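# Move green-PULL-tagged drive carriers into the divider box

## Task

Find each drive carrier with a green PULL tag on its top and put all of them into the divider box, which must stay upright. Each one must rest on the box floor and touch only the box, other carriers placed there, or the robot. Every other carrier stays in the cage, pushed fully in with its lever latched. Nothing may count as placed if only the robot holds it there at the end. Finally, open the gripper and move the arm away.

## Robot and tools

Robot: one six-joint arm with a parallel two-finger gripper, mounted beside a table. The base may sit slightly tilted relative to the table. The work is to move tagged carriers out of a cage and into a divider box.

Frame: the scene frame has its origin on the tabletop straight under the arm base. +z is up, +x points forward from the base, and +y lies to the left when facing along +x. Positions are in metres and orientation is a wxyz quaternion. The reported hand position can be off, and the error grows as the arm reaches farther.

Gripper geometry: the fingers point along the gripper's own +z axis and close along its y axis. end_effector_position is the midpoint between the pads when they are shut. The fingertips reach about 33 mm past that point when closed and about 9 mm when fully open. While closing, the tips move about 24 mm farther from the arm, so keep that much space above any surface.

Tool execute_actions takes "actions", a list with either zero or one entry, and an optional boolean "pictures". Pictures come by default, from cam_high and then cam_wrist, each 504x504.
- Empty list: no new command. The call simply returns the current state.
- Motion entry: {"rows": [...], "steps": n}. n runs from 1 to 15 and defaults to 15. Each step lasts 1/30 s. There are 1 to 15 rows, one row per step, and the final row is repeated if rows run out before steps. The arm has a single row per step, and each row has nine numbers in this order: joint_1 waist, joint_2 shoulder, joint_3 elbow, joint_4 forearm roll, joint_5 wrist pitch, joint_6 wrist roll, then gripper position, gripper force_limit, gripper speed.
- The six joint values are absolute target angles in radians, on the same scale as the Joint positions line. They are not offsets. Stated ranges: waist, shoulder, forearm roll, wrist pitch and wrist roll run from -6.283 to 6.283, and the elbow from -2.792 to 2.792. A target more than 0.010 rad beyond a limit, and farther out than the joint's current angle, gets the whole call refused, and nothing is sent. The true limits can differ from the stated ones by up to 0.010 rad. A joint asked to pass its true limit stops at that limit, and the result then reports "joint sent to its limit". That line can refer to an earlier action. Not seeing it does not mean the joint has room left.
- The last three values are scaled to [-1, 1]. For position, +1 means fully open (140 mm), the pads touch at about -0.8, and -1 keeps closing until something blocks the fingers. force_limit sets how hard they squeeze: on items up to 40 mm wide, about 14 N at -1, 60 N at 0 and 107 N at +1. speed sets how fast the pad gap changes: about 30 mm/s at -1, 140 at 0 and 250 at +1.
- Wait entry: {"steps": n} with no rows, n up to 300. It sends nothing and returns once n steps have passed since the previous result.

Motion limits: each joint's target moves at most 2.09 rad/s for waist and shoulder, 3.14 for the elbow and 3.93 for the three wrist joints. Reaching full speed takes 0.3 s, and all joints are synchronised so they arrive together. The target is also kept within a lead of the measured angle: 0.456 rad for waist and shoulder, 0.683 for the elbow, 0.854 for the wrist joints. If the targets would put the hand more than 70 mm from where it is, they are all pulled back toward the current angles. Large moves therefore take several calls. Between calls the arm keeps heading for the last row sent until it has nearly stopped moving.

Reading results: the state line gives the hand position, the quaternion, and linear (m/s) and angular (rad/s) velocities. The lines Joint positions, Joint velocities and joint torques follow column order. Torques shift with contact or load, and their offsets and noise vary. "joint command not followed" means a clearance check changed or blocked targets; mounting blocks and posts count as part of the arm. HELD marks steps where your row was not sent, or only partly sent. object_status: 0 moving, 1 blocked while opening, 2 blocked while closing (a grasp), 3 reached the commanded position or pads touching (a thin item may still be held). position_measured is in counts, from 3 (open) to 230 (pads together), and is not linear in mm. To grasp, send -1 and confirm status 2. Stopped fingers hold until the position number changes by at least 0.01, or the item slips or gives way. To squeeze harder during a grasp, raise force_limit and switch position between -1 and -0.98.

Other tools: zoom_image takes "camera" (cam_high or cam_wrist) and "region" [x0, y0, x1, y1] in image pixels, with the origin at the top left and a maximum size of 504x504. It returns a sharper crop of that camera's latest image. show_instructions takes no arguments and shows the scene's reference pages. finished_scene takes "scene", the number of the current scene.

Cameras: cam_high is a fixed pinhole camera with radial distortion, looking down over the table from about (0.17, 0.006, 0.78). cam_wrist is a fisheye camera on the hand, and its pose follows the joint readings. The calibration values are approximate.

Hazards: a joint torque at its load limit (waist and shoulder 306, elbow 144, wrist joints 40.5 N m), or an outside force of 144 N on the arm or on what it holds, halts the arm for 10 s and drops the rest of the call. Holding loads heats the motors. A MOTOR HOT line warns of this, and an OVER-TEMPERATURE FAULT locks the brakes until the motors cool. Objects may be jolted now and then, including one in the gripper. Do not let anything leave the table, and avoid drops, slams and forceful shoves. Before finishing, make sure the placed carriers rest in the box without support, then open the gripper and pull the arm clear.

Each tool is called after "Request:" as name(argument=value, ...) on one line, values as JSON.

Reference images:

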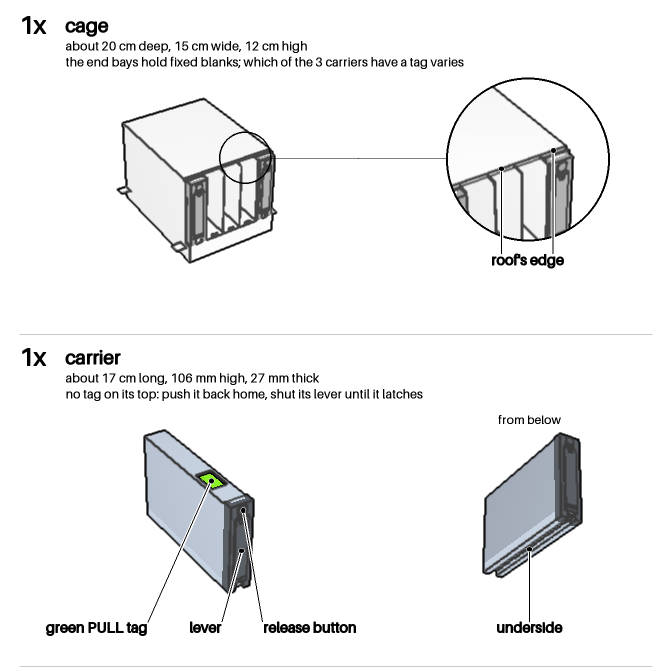

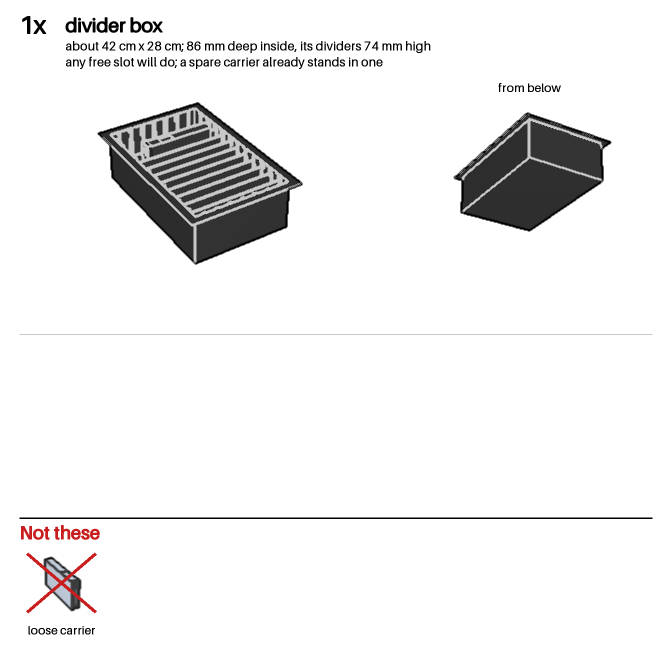

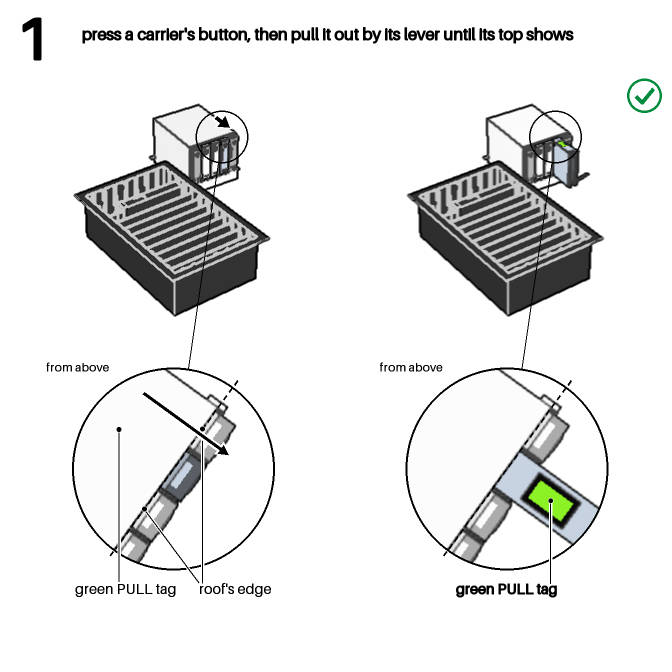

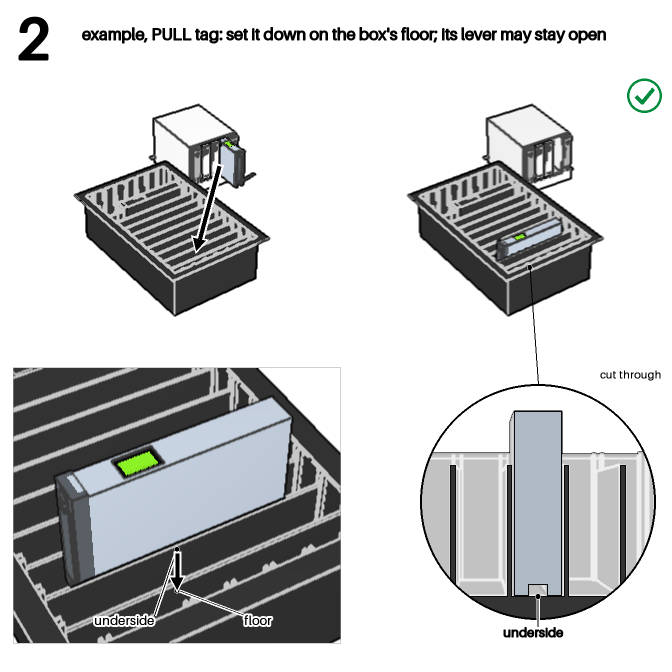

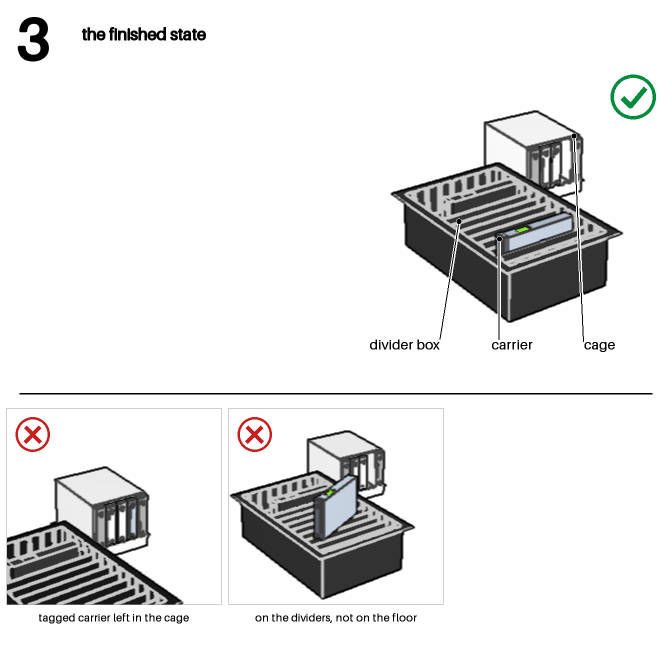

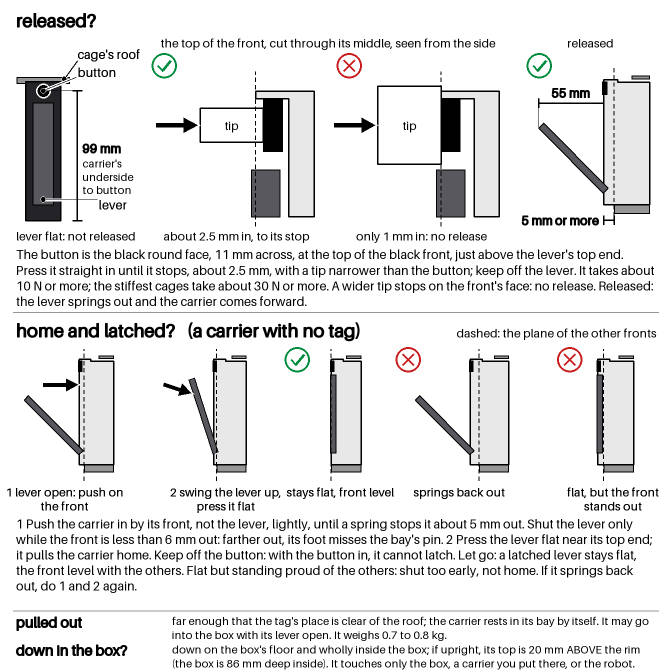

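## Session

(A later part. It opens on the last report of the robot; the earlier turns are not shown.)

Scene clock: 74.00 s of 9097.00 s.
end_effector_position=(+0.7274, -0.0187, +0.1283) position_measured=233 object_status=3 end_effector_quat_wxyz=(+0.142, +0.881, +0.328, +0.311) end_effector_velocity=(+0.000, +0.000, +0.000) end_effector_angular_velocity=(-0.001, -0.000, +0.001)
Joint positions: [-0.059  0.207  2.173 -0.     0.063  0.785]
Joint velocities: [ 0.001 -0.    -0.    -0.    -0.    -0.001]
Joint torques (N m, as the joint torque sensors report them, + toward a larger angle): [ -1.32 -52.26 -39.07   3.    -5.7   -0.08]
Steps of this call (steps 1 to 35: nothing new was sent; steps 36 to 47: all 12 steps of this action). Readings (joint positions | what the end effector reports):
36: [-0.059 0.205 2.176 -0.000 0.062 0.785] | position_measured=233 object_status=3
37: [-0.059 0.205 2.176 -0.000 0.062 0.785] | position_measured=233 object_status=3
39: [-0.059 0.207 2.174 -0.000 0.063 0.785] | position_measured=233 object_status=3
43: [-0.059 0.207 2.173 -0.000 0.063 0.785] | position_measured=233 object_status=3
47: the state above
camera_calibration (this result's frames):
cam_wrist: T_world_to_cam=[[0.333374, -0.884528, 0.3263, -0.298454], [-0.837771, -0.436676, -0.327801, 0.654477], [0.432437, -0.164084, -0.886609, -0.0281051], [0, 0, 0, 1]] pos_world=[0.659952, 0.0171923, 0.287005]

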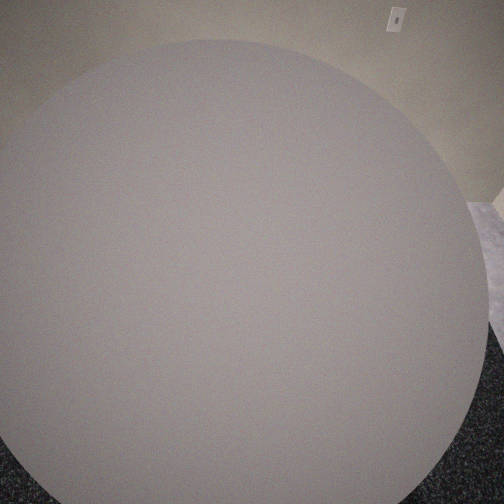

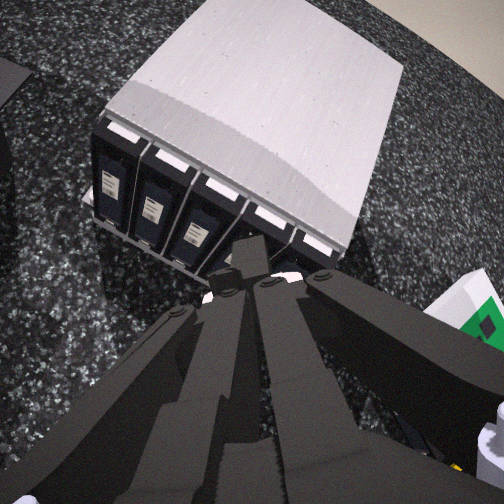

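Request:
execute_actions(actions=[{"rows": [[-0.0589,0.2079,2.1724,0,0.0632,0.785,-1,0,0],[-0.0589,0.2086,2.1715,0,0.0634,0.785,-1,0,0]], "steps": 12}])

Request:
zoom_image(camera="cam_wrist", region=[200, 160, 320, 280])

Scene clock: 75.53 s of 9097.00 s.
end_effector_position=(+0.7284, -0.0188, +0.1283) position_measured=233 object_status=3 end_effector_quat_wxyz=(+0.142, +0.881, +0.328, +0.311) end_effector_velocity=(-0.001, -0.000, -0.001) end_effector_angular_velocity=(-0.001, +0.002, +0.001)
Joint positions: [-0.059  0.209  2.172  0.     0.063  0.785]
Joint velocities: [-0.     0.     0.002 -0.     0.    -0.001]
Joint torques (N m, as the joint torque sensors report them, + toward a larger angle): [ -1.33 -49.73 -41.13   3.1   -6.51   0.02]
Steps of this call (steps 1 to 15: the robot went on to your last target; steps 16 to 34: nothing new was sent; steps 35 to 46: all 12 steps of this action). Readings (joint positions | what the end effector reports):
35: [-0.059 0.207 2.173 0.000 0.063 0.785] | position_measured=233 object_status=3
36: [-0.059 0.207 2.173 0.000 0.063 0.785] | position_measured=233 object_status=3
38: [-0.059 0.208 2.172 0.000 0.063 0.785] | position_measured=233 object_status=3
42: [-0.059 0.209 2.172 0.000 0.063 0.785] | position_measured=233 object_status=3
46: the state above
camera_calibration (this result's frames):
cam_wrist: T_world_to_cam=[[0.333367, -0.88453, 0.326301, -0.298846], [-0.837769, -0.436672, -0.327811, 0.655287], [0.432445, -0.164083, -0.886605, -0.0285772], [0, 0, 0, 1]] pos_world=[0.660963, 0.0171183, 0.286987]

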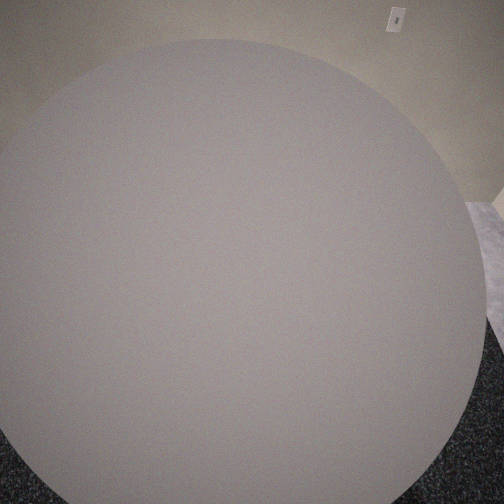

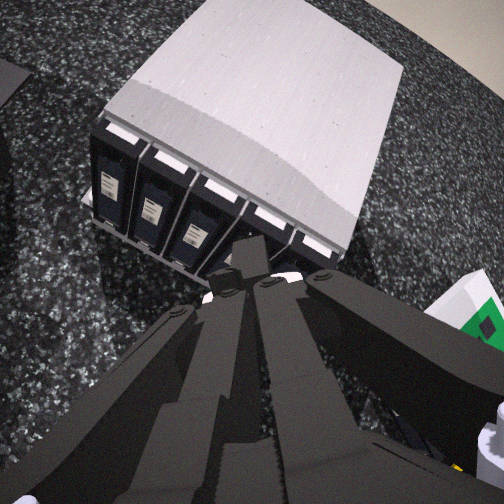

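Region (200, 160, 320, 280) of cam_wrist's 504x504 image, scaled by 4.200, with more detail than that image has.

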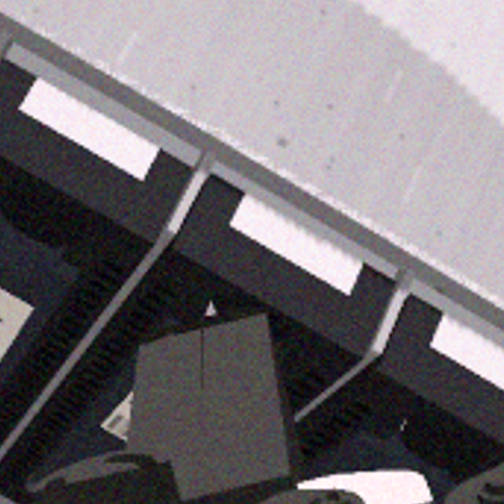

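Request:
execute_actions(actions=[{"rows": [[-0.0589,0.2093,2.1706,0,0.0636,0.785,-1,0,0],[-0.0589,0.2100,2.1697,0,0.0638,0.785,-1,0,0]], "steps": 12}])

Request:
zoom_image(camera="cam_wrist", region=[200, 160, 320, 280])

Scene clock: 77.93 s of 9097.00 s.
end_effector_position=(+0.7293, -0.0188, +0.1282) position_measured=233 object_status=3 end_effector_quat_wxyz=(+0.142, +0.881, +0.328, +0.311) end_effector_velocity=(+0.000, -0.000, +0.000) end_effector_angular_velocity=(+0.000, -0.001, -0.001)
Joint positions: [-0.059  0.21   2.17   0.     0.064  0.785]
Joint velocities: [-0.     0.    -0.001 -0.     0.     0.001]
Joint torques (N m, as the joint torque sensors report them, + toward a larger angle): [ -0.38 -49.11 -45.91   3.1   -8.42  -0.04]
Steps of this call (steps 1 to 15: the robot went on to your last target; steps 16 to 60: nothing new was sent; steps 61 to 72: all 12 steps of this action). Readings (joint positions | what the end effector reports):
61: [-0.059 0.209 2.171 0.000 0.063 0.785] | position_measured=233 object_status=3
62: [-0.059 0.209 2.171 0.000 0.063 0.785] | position_measured=233 object_status=3
64: [-0.059 0.210 2.170 0.000 0.064 0.785] | position_measured=233 object_status=3
68: [-0.059 0.210 2.170 0.000 0.064 0.785] | position_measured=233 object_status=3
72: the state above
camera_calibration (this result's frames):
cam_wrist: T_world_to_cam=[[0.3334, -0.884533, 0.326261, -0.299229], [-0.837801, -0.43667, -0.327732, 0.656059], [0.432358, -0.164077, -0.886648, -0.0289941], [0, 0, 0, 1]] pos_world=[0.661946, 0.0170466, 0.286931]

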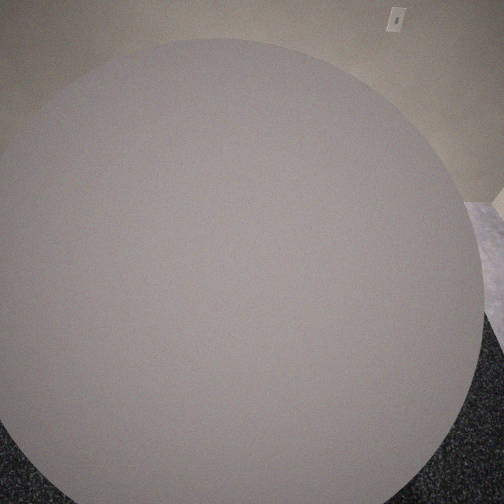

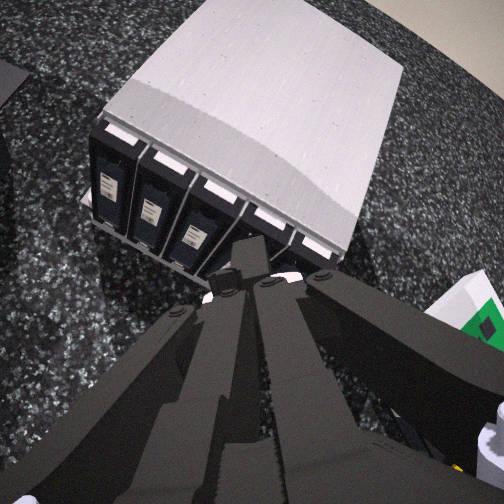

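Region (200, 160, 320, 280) of cam_wrist's 504x504 image, scaled by 4.200, with more detail than that image has.

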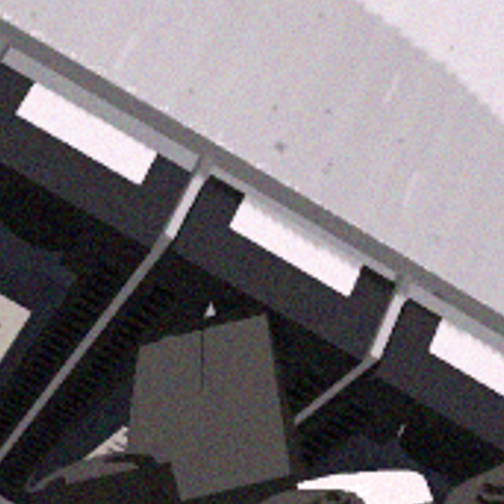

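Request:
execute_actions(actions=[{"rows": [[-0.0589,0.2040,2.1750,0,0.0645,0.785,-1,0,0],[-0.0589,0.1970,2.1800,0,0.0665,0.785,-1,0,0],[-0.0589,0.1900,2.1830,0,0.0705,0.785,-1,0,0],[-0.0589,0.1830,2.1855,0,0.0750,0.785,-1,0,0],[-0.0589,0.1762,2.1874,0,0.0799,0.785,-1,0,0]], "steps": 15}])

Scene clock: 80.20 s of 9097.00 s.
end_effector_position=(+0.7154, -0.0178, +0.1386) position_measured=233 object_status=3 end_effector_quat_wxyz=(+0.142, +0.881, +0.328, +0.311) end_effector_velocity=(-0.001, +0.001, -0.001) end_effector_angular_velocity=(+0.000, +0.001, +0.001)
Joint positions: [-0.059  0.176  2.187  0.     0.08   0.785]
Joint velocities: [ 0.001 -0.001  0.002  0.     0.     0.   ]
Joint torques (N m, as the joint torque sensors report them, + toward a larger angle): [ -1.23 -46.51 -29.88   3.13  -1.53  -0.04]
Steps of this call (steps 1 to 15: the robot went on to your last target; steps 16 to 53: nothing new was sent; steps 54 to 68: all 15 steps of this action). Readings (joint positions | what the end effector reports):
54: [-0.059 0.210 2.170 0.000 0.064 0.785] | position_measured=233 object_status=3
55: [-0.059 0.209 2.171 0.000 0.064 0.785] | position_measured=233 object_status=3
57: [-0.059 0.200 2.177 0.000 0.066 0.785] | position_measured=233 object_status=3
61: [-0.059 0.178 2.186 0.000 0.078 0.785] | position_measured=233 object_status=3
68: the state above
camera_calibration (this result's frames):
cam_wrist: T_world_to_cam=[[0.333349, -0.884529, 0.326323, -0.29704], [-0.837751, -0.436673, -0.327856, 0.648184], [0.432495, -0.164087, -0.88658, -0.0137418], [0, 0, 0, 1]] pos_world=[0.647978, 0.0180491, 0.297259]

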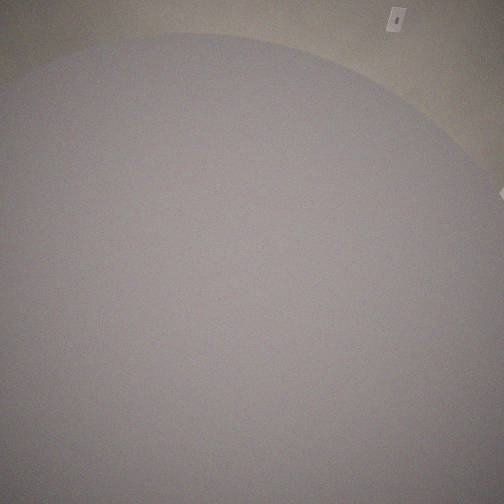

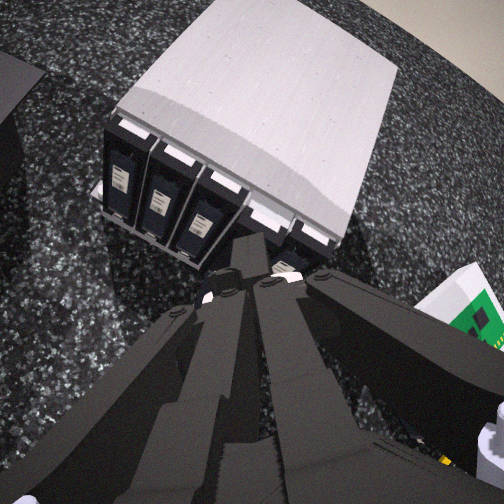

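Request:
execute_actions(actions=[{"rows": [[0.0168,0.1762,2.1874,0,0.0799,0.785,-1,0,0],[0.0168,0.1762,2.1874,0,0.0799,0.785,-1,0,0],[0.0168,0.1762,2.1874,0,0.0799,0.785,-1,0,0],[0.0168,0.1762,2.1874,0,0.0799,0.785,-1,0,0],[0.0168,0.1762,2.1874,0,0.0799,0.785,-1,0,0],[0.0168,0.1762,2.1874,0,0.0799,0.785,-1,0,0],[0.0168,0.1762,2.1874,0,0.0799,0.785,-1,0,0],[0.0168,0.2043,2.1773,0,0.0621,0.785,-1,0,0]], "steps": 15}])

Request:
zoom_image(camera="cam_wrist", region=[220, 170, 320, 270])

Scene clock: 84.67 s of 9097.00 s.
end_effector_position=(+0.7242, +0.0363, +0.1283) position_measured=233 object_status=3 end_effector_quat_wxyz=(+0.130, +0.868, +0.361, +0.316) end_effector_velocity=(+0.002, -0.001, -0.001) end_effector_angular_velocity=(-0.000, -0.002, -0.001)
Joint positions: [0.017 0.204 2.178 0.    0.062 0.785]
Joint velocities: [-0.001  0.004 -0.002 -0.    -0.004 -0.   ]
Joint torques (N m, as the joint torque sensors report them, + toward a larger angle): [ -2.48 -50.5  -29.32   3.13  -1.56  -0.07]
Steps of this call (steps 1 to 15: the robot went on to your last target; steps 16 to 90: nothing new was sent; then 0.97 s passed at rest; steps 91 to 105: all 15 steps of this action). Readings (joint positions | what the end effector reports):
91: [-0.059 0.176 2.187 0.000 0.080 0.785] | position_measured=233 object_status=3
92: [-0.055 0.176 2.187 0.000 0.080 0.785] | position_measured=233 object_status=3
94: [-0.026 0.176 2.187 0.000 0.080 0.785] | position_measured=233 object_status=3
98: [0.016 0.176 2.187 0.000 0.080 0.785] | position_measured=233 object_status=3
105: the state above
camera_calibration (this result's frames):
cam_wrist: T_world_to_cam=[[0.399338, -0.856799, 0.326226, -0.297497], [-0.802446, -0.498746, -0.327618, 0.652489], [0.443407, -0.130948, -0.886703, -0.0268258], [0, 0, 0, 1]] pos_world=[0.654284, 0.0670179, 0.287032]

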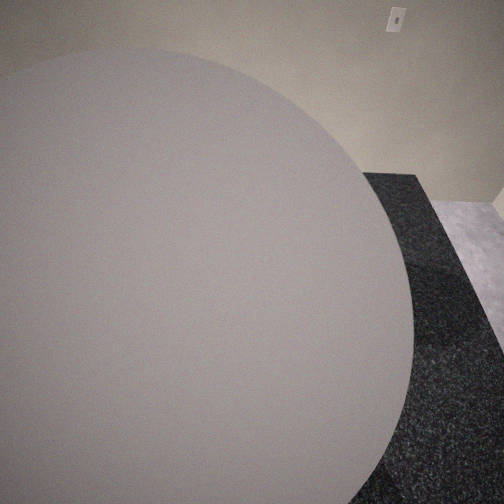

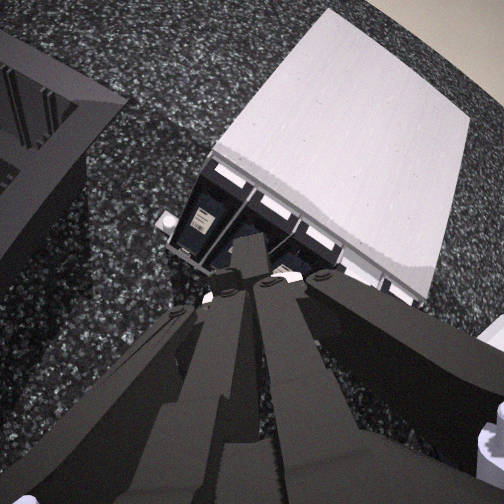

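Region (220, 170, 320, 270) of cam_wrist's 504x504 image, scaled by 5.040, with more detail than that image has.

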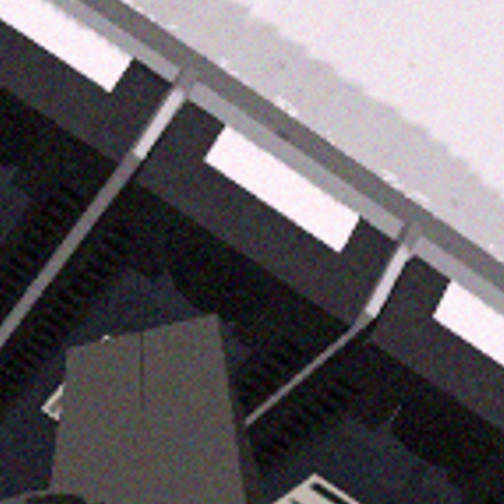

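Request:
execute_actions(actions=[{"rows": [[0.0181,0.2043,2.1773,0,0.0621,0.785,-1,0,0],[0.0181,0.2057,2.1755,0,0.0625,0.785,-1,0,0],[0.0181,0.2070,2.1737,0,0.0629,0.785,-1,0,0],[0.0181,0.2080,2.1724,0,0.0632,0.785,-1,0,0],[0.0181,0.2090,2.1711,0,0.0635,0.785,-1,0,0],[0.0181,0.2100,2.1698,0,0.0638,0.785,-1,0,0],[0.0181,0.2110,2.1685,0,0.0641,0.785,-1,0,0],[0.0181,0.2120,2.1672,0,0.0644,0.785,-1,0,0],[0.0181,0.2130,2.1659,0,0.0647,0.785,-1,0,0],[0.0181,0.2139,2.1647,0,0.0650,0.785,-1,0,0]], "steps": 15}], pictures=false)

Scene clock: 88.20 s of 9097.00 s.
end_effector_position=(+0.7313, +0.0373, +0.1282) position_measured=233 object_status=3 end_effector_quat_wxyz=(+0.130, +0.867, +0.361, +0.317) end_effector_velocity=(+0.001, +0.001, +0.000) end_effector_angular_velocity=(+0.000, -0.001, +0.001)
Joint positions: [0.018 0.214 2.165 0.    0.065 0.785]
Joint velocities: [ 0.002  0.002 -0.002 -0.001  0.     0.001]
Joint torques (N m, as the joint torque sensors report them, + toward a larger angle): [ -0.29 -49.28 -36.07   3.12  -4.32  -0.02]
Steps of this call (steps 1 to 15: the robot went on to your last target; steps 16 to 90: nothing new was sent; then 0.03 s passed at rest; steps 91 to 105: all 15 steps of this action). Readings (joint positions | what the end effector reports):
91: [0.017 0.204 2.177 0.000 0.062 0.785] | position_measured=233 object_status=3
92: [0.017 0.204 2.177 0.000 0.062 0.785] | position_measured=233 object_status=3
94: [0.018 0.206 2.175 0.000 0.062 0.785] | position_measured=233 object_status=3
98: [0.018 0.210 2.170 0.000 0.064 0.785] | position_measured=233 object_status=3
105: the state above

Request:
execute_actions(actions=[{"rows": [[0.0181,0.2146,2.1638,0,0.0652,0.785,-1,0,0],[0.0181,0.2153,2.1629,0,0.0654,0.785,-1,0,0],[0.0181,0.2160,2.1620,0,0.0656,0.785,-1,0,0],[0.0181,0.2167,2.1611,0,0.0658,0.785,-1,0,0],[0.0181,0.2174,2.1602,0,0.0660,0.785,-1,0,0]], "steps": 12}])

Request:
zoom_image(camera="cam_wrist", region=[200, 160, 320, 280])

Scene clock: 89.70 s of 9097.00 s.
end_effector_position=(+0.7339, +0.0374, +0.1281) position_measured=233 object_status=3 end_effector_quat_wxyz=(+0.130, +0.867, +0.361, +0.317) end_effector_velocity=(-0.000, +0.000, -0.001) end_effector_angular_velocity=(+0.001, +0.001, -0.001)
Joint positions: [ 0.018  0.217  2.16  -0.     0.066  0.785]
Joint velocities: [0.    0.001 0.    0.001 0.    0.001]
Joint torques (N m, as the joint torque sensors report them, + toward a larger angle): [ -3.55 -41.35 -42.92   3.21  -7.41  -0.09]
Steps of this call (steps 1 to 15: the robot went on to your last target; steps 16 to 33: nothing new was sent; steps 34 to 45: all 12 steps of this action). Readings (joint positions | what the end effector reports):
34: [0.018 0.214 2.165 0.000 0.065 0.785] | position_measured=233 object_status=3
35: [0.018 0.214 2.164 -0.000 0.065 0.785] | position_measured=233 object_status=3
37: [0.018 0.215 2.163 -0.000 0.065 0.785] | position_measured=233 object_status=3
41: [0.018 0.217 2.161 -0.000 0.066 0.785] | position_measured=233 object_status=3
45: the state above
camera_calibration (this result's frames):
cam_wrist: T_world_to_cam=[[0.400472, -0.856242, 0.3263, -0.301295], [-0.801703, -0.499859, -0.32774, 0.660251], [0.443729, -0.130345, -0.886631, -0.0314146], [0, 0, 0, 1]] pos_world=[0.663925, 0.0679564, 0.28685]

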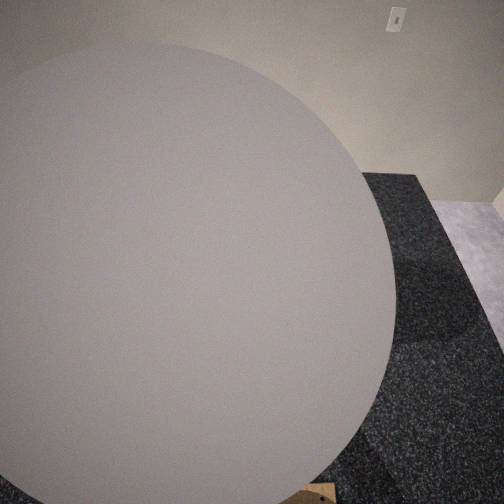

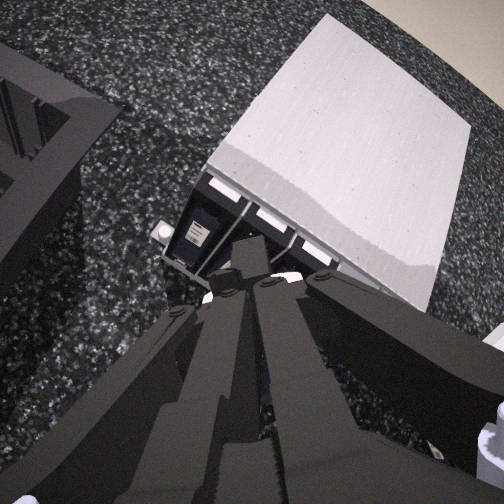

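Region (200, 160, 320, 280) of cam_wrist's 504x504 image, scaled by 4.200, with more detail than that image has.

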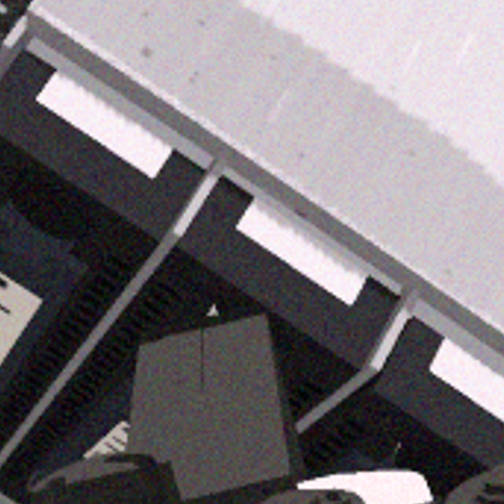

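Request:
execute_actions(actions=[{"rows": [[0.0181,0.2110,2.1660,0,0.0666,0.785,-1,0,0],[0.0181,0.2030,2.1710,0,0.0696,0.785,-1,0,0],[0.0181,0.1900,2.1750,0,0.0786,0.785,-1,0,0],[0.0181,0.1032,2.1777,0,0.1627,0.9,-1,0,0],[0.0181,0.1032,2.1777,0,0.1627,0.9,-1,0,0],[0.0181,0.1032,2.1777,0,0.1627,0.9,-1,0,0],[0.0181,0.1032,2.1777,0,0.1627,0.9,-1,0,0],[0.0181,0.1032,2.1777,0,0.1627,0.9,-1,0,0],[0.0181,0.1032,2.1777,0,0.1627,0.9,-1,0,0],[0.0181,0.1032,2.1777,0,0.1627,0.9,-1,0,0],[0.0181,0.1032,2.1777,0,0.1627,0.9,-0.25,0,0],[0.0269,0.3738,1.7134,0,1.0544,1.6584,-0.25,0,0]], "steps": 15}], pictures=false)

Request:
execute_actions(actions=[{"steps": 20}])

Scene clock: 100.37 s of 9097.00 s.
end_effector_position=(+0.7061, +0.0374, +0.1732) position_measured=208 object_status=0 end_effector_quat_wxyz=(+0.095, +0.903, +0.288, +0.304) end_effector_velocity=(+0.098, +0.010, -0.096) end_effector_angular_velocity=(+0.667, +0.958, -0.869)
Joint positions: [ 0.019  0.123  2.143 -0.     0.226  0.957]
Joint velocities: [ 0.014  0.399 -0.693  0.     1.247  1.11 ]
Joint torques (N m, as the joint torque sensors report them, + toward a larger angle): [ -5.93 -25.89 -44.7    4.75  -1.46   0.29]
Steps of this call (steps 1 to 15: the robot went on to your last target; steps 16 to 90: nothing new was sent; then 7.17 s passed at rest; steps 91 to 105: all 15 steps of this action). Readings (joint positions | what the end effector reports):
91: [0.018 0.217 2.160 -0.000 0.066 0.785] | position_measured=233 object_status=3
92: [0.018 0.216 2.161 -0.000 0.066 0.785] | position_measured=233 object_status=3
94: [0.018 0.205 2.168 -0.000 0.070 0.785] | position_measured=233 object_status=3
98: [0.018 0.131 2.175 -0.000 0.135 0.855] | position_measured=233 object_status=3
105: the state above

Scene clock: 101.03 s of 9097.00 s.
end_effector_position=(+0.7119, +0.0435, +0.1499) position_measured=160 object_status=3 end_effector_quat_wxyz=(-0.001, +0.999, -0.037, +0.000) end_effector_velocity=(+0.001, +0.000, +0.001) end_effector_angular_velocity=(-0.000, -0.001, -0.001)
Joint positions: [0.027 0.374 1.714 0.    1.054 1.658]
Joint velocities: [ 0.     0.    -0.002 -0.     0.     0.001]
Joint torques (N m, as the joint torque sensors report them, + toward a larger angle): [ -1.51 -70.55 -36.16   3.71   0.09  -0.01]
Steps of this call (steps 1 to 20: the robot went on to your last target). Readings (joint positions | what the end effector reports):
1: [0.019 0.139 2.116 -0.000 0.276 1.001] | position_measured=200 object_status=0
2: [0.020 0.160 2.081 -0.000 0.340 1.058] | position_measured=192 object_status=0
4: [0.022 0.213 1.988 -0.000 0.512 1.208] | position_measured=177 object_status=0
8: [0.025 0.326 1.796 0.000 0.888 1.522] | position_measured=160 object_status=0
20: the state above
camera_calibration (this result's frames):
cam_wrist: T_world_to_cam=[[-0.31434, -0.949292, -0.00586937, 0.268409], [-0.915473, 0.301494, 0.266477, 0.609883], [-0.251195, 0.0891378, -0.963823, 0.495144], [0, 0, 0, 1]] pos_world=[0.767081, 0.026787, 0.316287]

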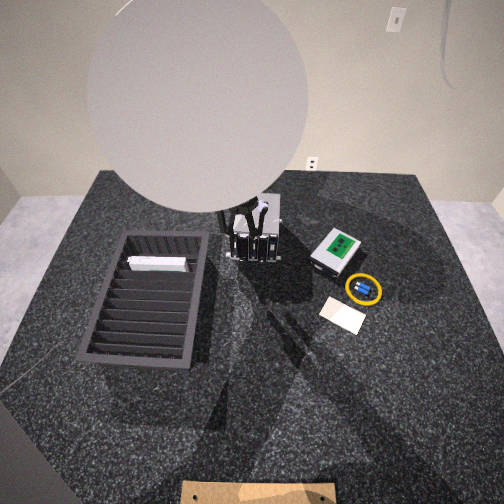

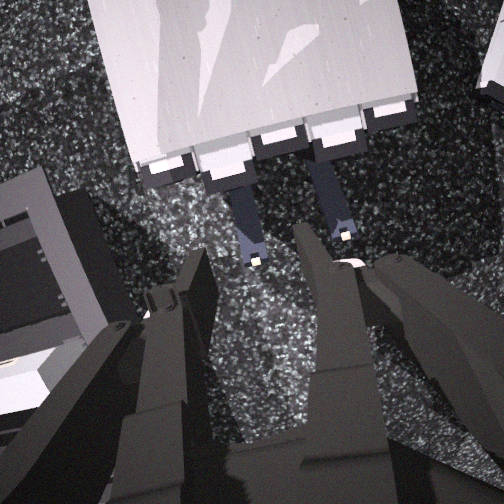

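Request:
execute_actions(actions=[{"rows": [[0.0307,0.4383,1.7689,0,0.9344,1.662,-0.35,0,0]], "steps": 15}])

Scene clock: 104.40 s of 9097.00 s.
end_effector_position=(+0.7121, +0.0463, +0.0779) position_measured=173 object_status=3 end_effector_quat_wxyz=(-0.001, +0.999, -0.037, +0.000) end_effector_velocity=(-0.001, +0.001, -0.001) end_effector_angular_velocity=(+0.000, +0.002, +0.000)
Joint positions: [ 0.031  0.438  1.769 -0.     0.934  1.662]
Joint velocities: [ 0.001  0.     0.002  0.001 -0.    -0.   ]
Joint torques (N m, as the joint torque sensors report them, + toward a larger angle): [ -0.66 -73.92 -32.68   3.33  -0.02   0.03]
Steps of this call (steps 1 to 15: the robot went on to your last target; steps 16 to 86: nothing new was sent; steps 87 to 101: all 15 steps of this action). Readings (joint positions | what the end effector reports):
87: [0.027 0.374 1.713 -0.000 1.054 1.658] | position_measured=160 object_status=0
88: [0.027 0.377 1.715 -0.000 1.047 1.659] | position_measured=163 object_status=0
90: [0.028 0.405 1.740 -0.000 0.994 1.660] | position_measured=173 object_status=0
94: [0.031 0.438 1.768 -0.000 0.936 1.662] | position_measured=173 object_status=0
101: the state above
camera_calibration (this result's frames):
cam_wrist: T_world_to_cam=[[-0.314196, -0.94934, -0.00587243, 0.270587], [-0.915562, 0.301369, 0.266314, 0.62847], [-0.251052, 0.0890511, -0.963869, 0.425531], [0, 0, 0, 1]] pos_world=[0.767251, 0.029584, 0.244375]

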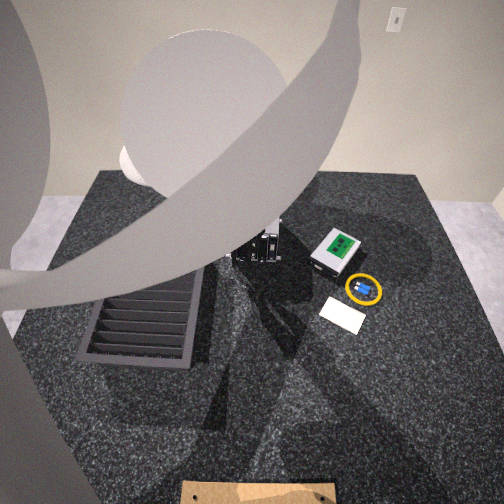

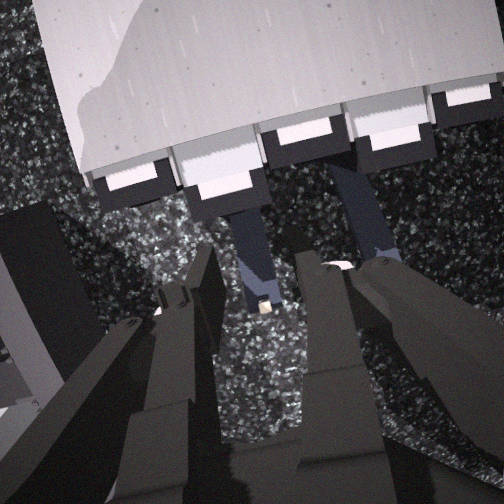

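Request:
execute_actions(actions=[{"rows": [[0.0307,0.4383,1.7689,0,0.9344,1.662,-1,0,0]], "steps": 15}], pictures=false)

Scene clock: 105.60 s of 9097.00 s.
end_effector_position=(+0.7120, +0.0463, +0.0778) position_measured=210 object_status=2 end_effector_quat_wxyz=(-0.001, +0.999, -0.037, +0.000) end_effector_velocity=(+0.000, -0.001, -0.000) end_effector_angular_velocity=(+0.000, +0.000, -0.001)
Joint positions: [0.031 0.438 1.769 0.    0.934 1.662]
Joint velocities: [-0.001  0.     0.     0.     0.     0.   ]
Joint torques (N m, as the joint torque sensors report them, + toward a larger angle): [  5.9  -68.23 -31.75   6.37  -1.59  -0.61]
Steps of this call (steps 1 to 15: the robot went on to your last target; steps 16 to 21: nothing new was sent; steps 22 to 36: all 15 steps of this action). Readings (joint positions | what the end effector reports):
22: [0.031 0.438 1.769 0.000 0.934 1.662] | position_measured=173 object_status=0
23: [0.031 0.438 1.769 0.000 0.934 1.662] | position_measured=176 object_status=0
25: [0.031 0.438 1.769 0.000 0.934 1.662] | position_measured=191 object_status=0
29: [0.031 0.438 1.769 0.000 0.934 1.662] | position_measured=210 object_status=0
36: the state above

Request:
execute_actions(actions=[{"rows": [[0.0295,0.4383,1.7689,0,0.9344,1.662,-1,0,0],[0.0287,0.4375,1.7702,0,0.9339,1.661,-1,0,0],[0.0289,0.4357,1.7728,0,0.9330,1.661,-1,0,0],[0.0292,0.4332,1.7768,0,0.9316,1.661,-1,0,0],[0.0296,0.4298,1.7820,0,0.9298,1.6613,-1,0,0],[0.0300,0.4264,1.7873,0,0.9279,1.6617,-1,0,0],[0.0303,0.4230,1.7925,0,0.9261,1.662,-1,0,0],[0.0307,0.4196,1.7978,0,0.9243,1.6624,-1,0,0],[0.0311,0.4161,1.8030,0,0.9224,1.6627,-1,0,0],[0.0314,0.4127,1.8083,0,0.9206,1.6631,-1,0,0]], "steps": 15}], pictures=false)

Scene clock: 109.60 s of 9097.00 s.
end_effector_position=(+0.6930, +0.0464, +0.0781) position_measured=210 object_status=2 end_effector_quat_wxyz=(-0.001, +0.999, -0.037, +0.000) end_effector_velocity=(-0.003, +0.000, -0.000) end_effector_angular_velocity=(-0.000, -0.000, -0.000)
Joint positions: [0.031 0.413 1.808 0.    0.921 1.663]
Joint velocities: [ 0.001 -0.004  0.007 -0.    -0.003  0.001]
Joint torques (N m, as the joint torque sensors report them, + toward a larger angle): [ -1.1  -73.66 -31.87   3.65   0.1   -0.04]
Steps of this call (steps 1 to 15: the robot went on to your last target; steps 16 to 90: nothing new was sent; then 0.50 s passed at rest; steps 91 to 105: all 15 steps of this action). Readings (joint positions | what the end effector reports):
91: [0.031 0.438 1.769 0.000 0.934 1.662] | position_measured=210 object_status=2
92: [0.031 0.438 1.769 0.000 0.934 1.662] | position_measured=210 object_status=2
94: [0.030 0.437 1.770 0.000 0.934 1.661] | position_measured=210 object_status=2
98: [0.030 0.428 1.786 0.000 0.928 1.661] | position_measured=210 object_status=2
105: the state above

Request:
execute_actions(actions=[{"rows": [[0.0318,0.4090,1.8140,0,0.9186,1.6635,-1,0,0],[0.0324,0.4030,1.8232,0,0.9154,1.6641,-1,0,0],[0.0332,0.3960,1.8340,0,0.9116,1.6648,-1,0,0],[0.0339,0.3890,1.8448,0,0.9078,1.6656,-1,0,0],[0.0347,0.3820,1.8556,0,0.9040,1.6663,-1,0,0],[0.0354,0.3750,1.8664,0,0.9002,1.6670,-1,0,0],[0.0362,0.3680,1.8772,0,0.8964,1.6678,-1,0,0],[0.0369,0.3610,1.8880,0,0.8926,1.6685,-1,0,0],[0.0375,0.3560,1.8957,0,0.8899,1.6690,-1,0,0],[0.0378,0.3531,1.9002,0,0.8883,1.6693,-1,0,0]], "steps": 15}])

Scene clock: 111.47 s of 9097.00 s.
end_effector_position=(+0.6474, +0.0498, +0.0778) position_measured=210 object_status=2 end_effector_quat_wxyz=(-0.001, +0.999, -0.037, +0.000) end_effector_velocity=(-0.004, -0.000, -0.000) end_effector_angular_velocity=(+0.000, -0.000, -0.000)
Joint positions: [0.038 0.353 1.9   0.    0.888 1.669]
Joint velocities: [-0.    -0.005  0.008  0.    -0.003  0.   ]
Joint torques (N m, as the joint torque sensors report them, + toward a larger angle): [ -2.52 -67.42 -32.42   3.57  -0.15  -0.13]
Steps of this call (steps 1 to 15: the robot went on to your last target; steps 16 to 41: nothing new was sent; steps 42 to 56: all 15 steps of this action). Readings (joint positions | what the end effector reports):
42: [0.031 0.413 1.808 0.000 0.921 1.663] | position_measured=210 object_status=2
43: [0.032 0.411 1.810 0.000 0.920 1.663] | position_measured=210 object_status=2
45: [0.032 0.404 1.822 0.000 0.916 1.664] | position_measured=210 object_status=2
49: [0.035 0.379 1.860 0.000 0.902 1.667] | position_measured=210 object_status=2
56: the state above
camera_calibration (this result's frames):
cam_wrist: T_world_to_cam=[[-0.314402, -0.949272, -0.0058491, 0.253728], [-0.915461, 0.301562, 0.266443, 0.568141], [-0.251163, 0.089125, -0.963833, 0.408929], [0, 0, 0, 1]] pos_world=[0.702592, 0.033081, 0.244246]

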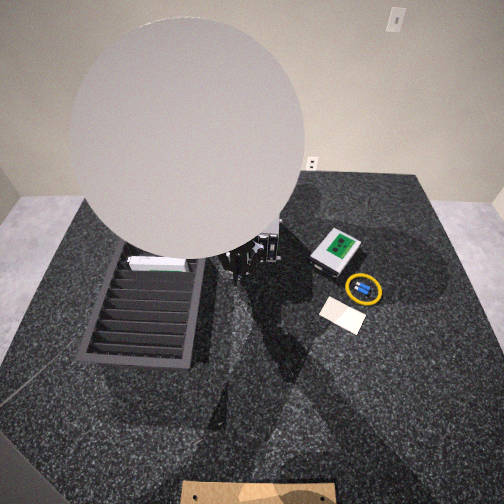

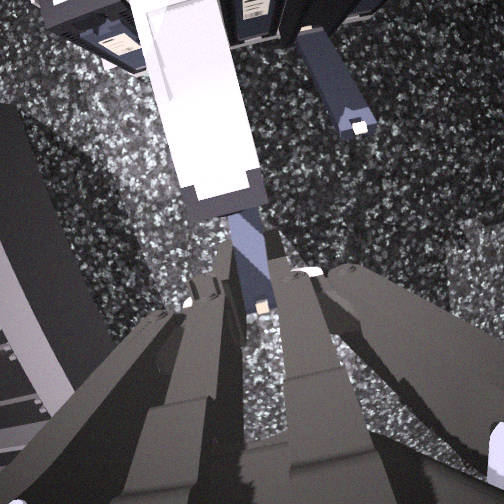

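Request:
zoom_image(camera="cam_wrist", region=[100, 0, 300, 200])

Region (100, 0, 300, 200) of cam_wrist's 504x504 image, scaled by 2.520, with more detail than that image has.

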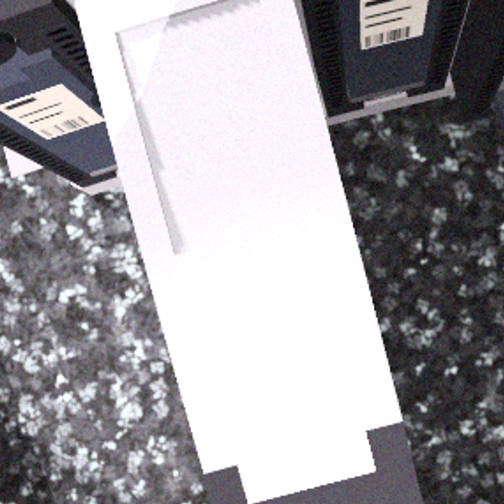

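Request:
execute_actions(actions=[{"rows": [[0.0375,0.3560,1.8957,0,0.8899,1.6690,-1,0,0],[0.0369,0.3610,1.8880,0,0.8926,1.6685,-1,0,0],[0.0362,0.3680,1.8772,0,0.8964,1.6678,-1,0,0],[0.0354,0.3750,1.8664,0,0.9002,1.6670,-1,0,0],[0.0347,0.3820,1.8556,0,0.9040,1.6663,-1,0,0],[0.0339,0.3890,1.8448,0,0.9078,1.6656,-1,0,0],[0.0332,0.3960,1.8340,0,0.9116,1.6648,-1,0,0],[0.0324,0.4030,1.8232,0,0.9154,1.6641,-1,0,0],[0.0317,0.4100,1.8124,0,0.9192,1.6634,-1,0,0],[0.0310,0.4170,1.8016,0,0.9230,1.6627,-1,0,0],[0.0303,0.4230,1.7925,0,0.9261,1.662,-1,0,0],[0.0296,0.4290,1.7832,0,0.9294,1.6613,-1,0,0],[0.0292,0.4332,1.7768,0,0.9316,1.661,-1,0,0],[0.0289,0.4362,1.7721,0,0.9333,1.661,-1,0,0],[0.0287,0.4383,1.7689,0,0.9344,1.6605,-1,0,0]], "steps": 15}], pictures=false)

Request:
execute_actions(actions=[{"rows": [[0.0286,0.4396,1.7668,0,0.9352,1.6604,-1,0,0],[0.0285,0.4409,1.7647,0,0.9360,1.6603,-1,0,0],[0.0283,0.4423,1.7626,0,0.9367,1.6602,-1,0,0],[0.0282,0.4436,1.7605,0,0.9375,1.6600,-1,0,0]], "steps": 10}])

Scene clock: 117.73 s of 9097.00 s.
end_effector_position=(+0.7061, +0.0454, +0.0780) position_measured=210 object_status=2 end_effector_quat_wxyz=(-0.001, +0.999, -0.038, +0.000) end_effector_velocity=(+0.100, -0.008, -0.001) end_effector_angular_velocity=(+0.000, -0.002, -0.004)
Joint positions: [ 0.03   0.43   1.781 -0.     0.93   1.661]
Joint velocities: [-0.014  0.131 -0.205  0.     0.072 -0.009]
Joint torques (N m, as the joint torque sensors report them, + toward a larger angle): [  0.02 -79.06 -31.2    3.18  -0.77   0.25]
Steps of this call (steps 1 to 15: the robot went on to your last target; steps 16 to 90: nothing new was sent; then 2.77 s passed at rest; steps 91 to 105: all 15 steps of this action). Readings (joint positions | what the end effector reports):
91: [0.038 0.353 1.900 -0.000 0.888 1.669] | position_measured=210 object_status=2
92: [0.038 0.354 1.899 -0.000 0.889 1.669] | position_measured=210 object_status=2
94: [0.037 0.360 1.889 -0.000 0.892 1.669] | position_measured=210 object_status=2
98: [0.034 0.385 1.851 -0.000 0.906 1.666] | position_measured=210 object_status=2
105: the state above

Scene clock: 118.07 s of 9097.00 s.
end_effector_position=(+0.7161, +0.0446, +0.0779) position_measured=210 object_status=2 end_effector_quat_wxyz=(-0.001, +0.999, -0.037, +0.000) end_effector_velocity=(+0.001, +0.001, -0.000) end_effector_angular_velocity=(+0.001, +0.000, +0.001)
Joint positions: [ 0.028  0.443  1.761 -0.     0.937  1.66 ]
Joint velocities: [ 0.002  0.001 -0.001  0.001  0.001  0.   ]
Joint torques (N m, as the joint torque sensors report them, + toward a larger angle): [ -0.13 -71.42 -32.9    3.42  -1.95  -0.14]
Steps of this call (steps 1 to 10: all 10 steps of this action). Readings (joint positions | what the end effector reports):
1: [0.029 0.434 1.775 -0.000 0.932 1.661] | position_measured=210 object_status=2
2: [0.029 0.437 1.771 -0.000 0.934 1.661] | position_measured=210 object_status=2
4: [0.029 0.440 1.766 -0.000 0.936 1.660] | position_measured=210 object_status=2
8: [0.028 0.443 1.761 -0.000 0.937 1.660] | position_measured=210 object_status=2
10: the state above
camera_calibration (this result's frames):
cam_wrist: T_world_to_cam=[[-0.314639, -0.949194, -0.00579921, 0.270514], [-0.915379, 0.301802, 0.26645, 0.632493], [-0.251163, 0.0891442, -0.963831, 0.426677], [0, 0, 0, 1]] pos_world=[0.771251, 0.0278463, 0.244286]

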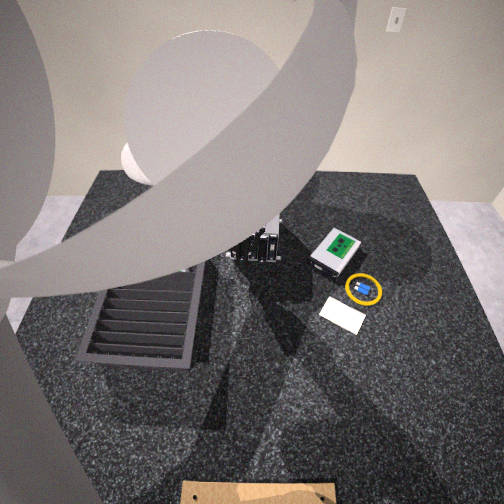

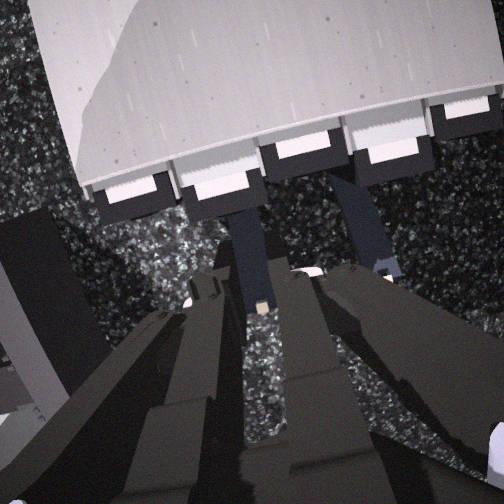

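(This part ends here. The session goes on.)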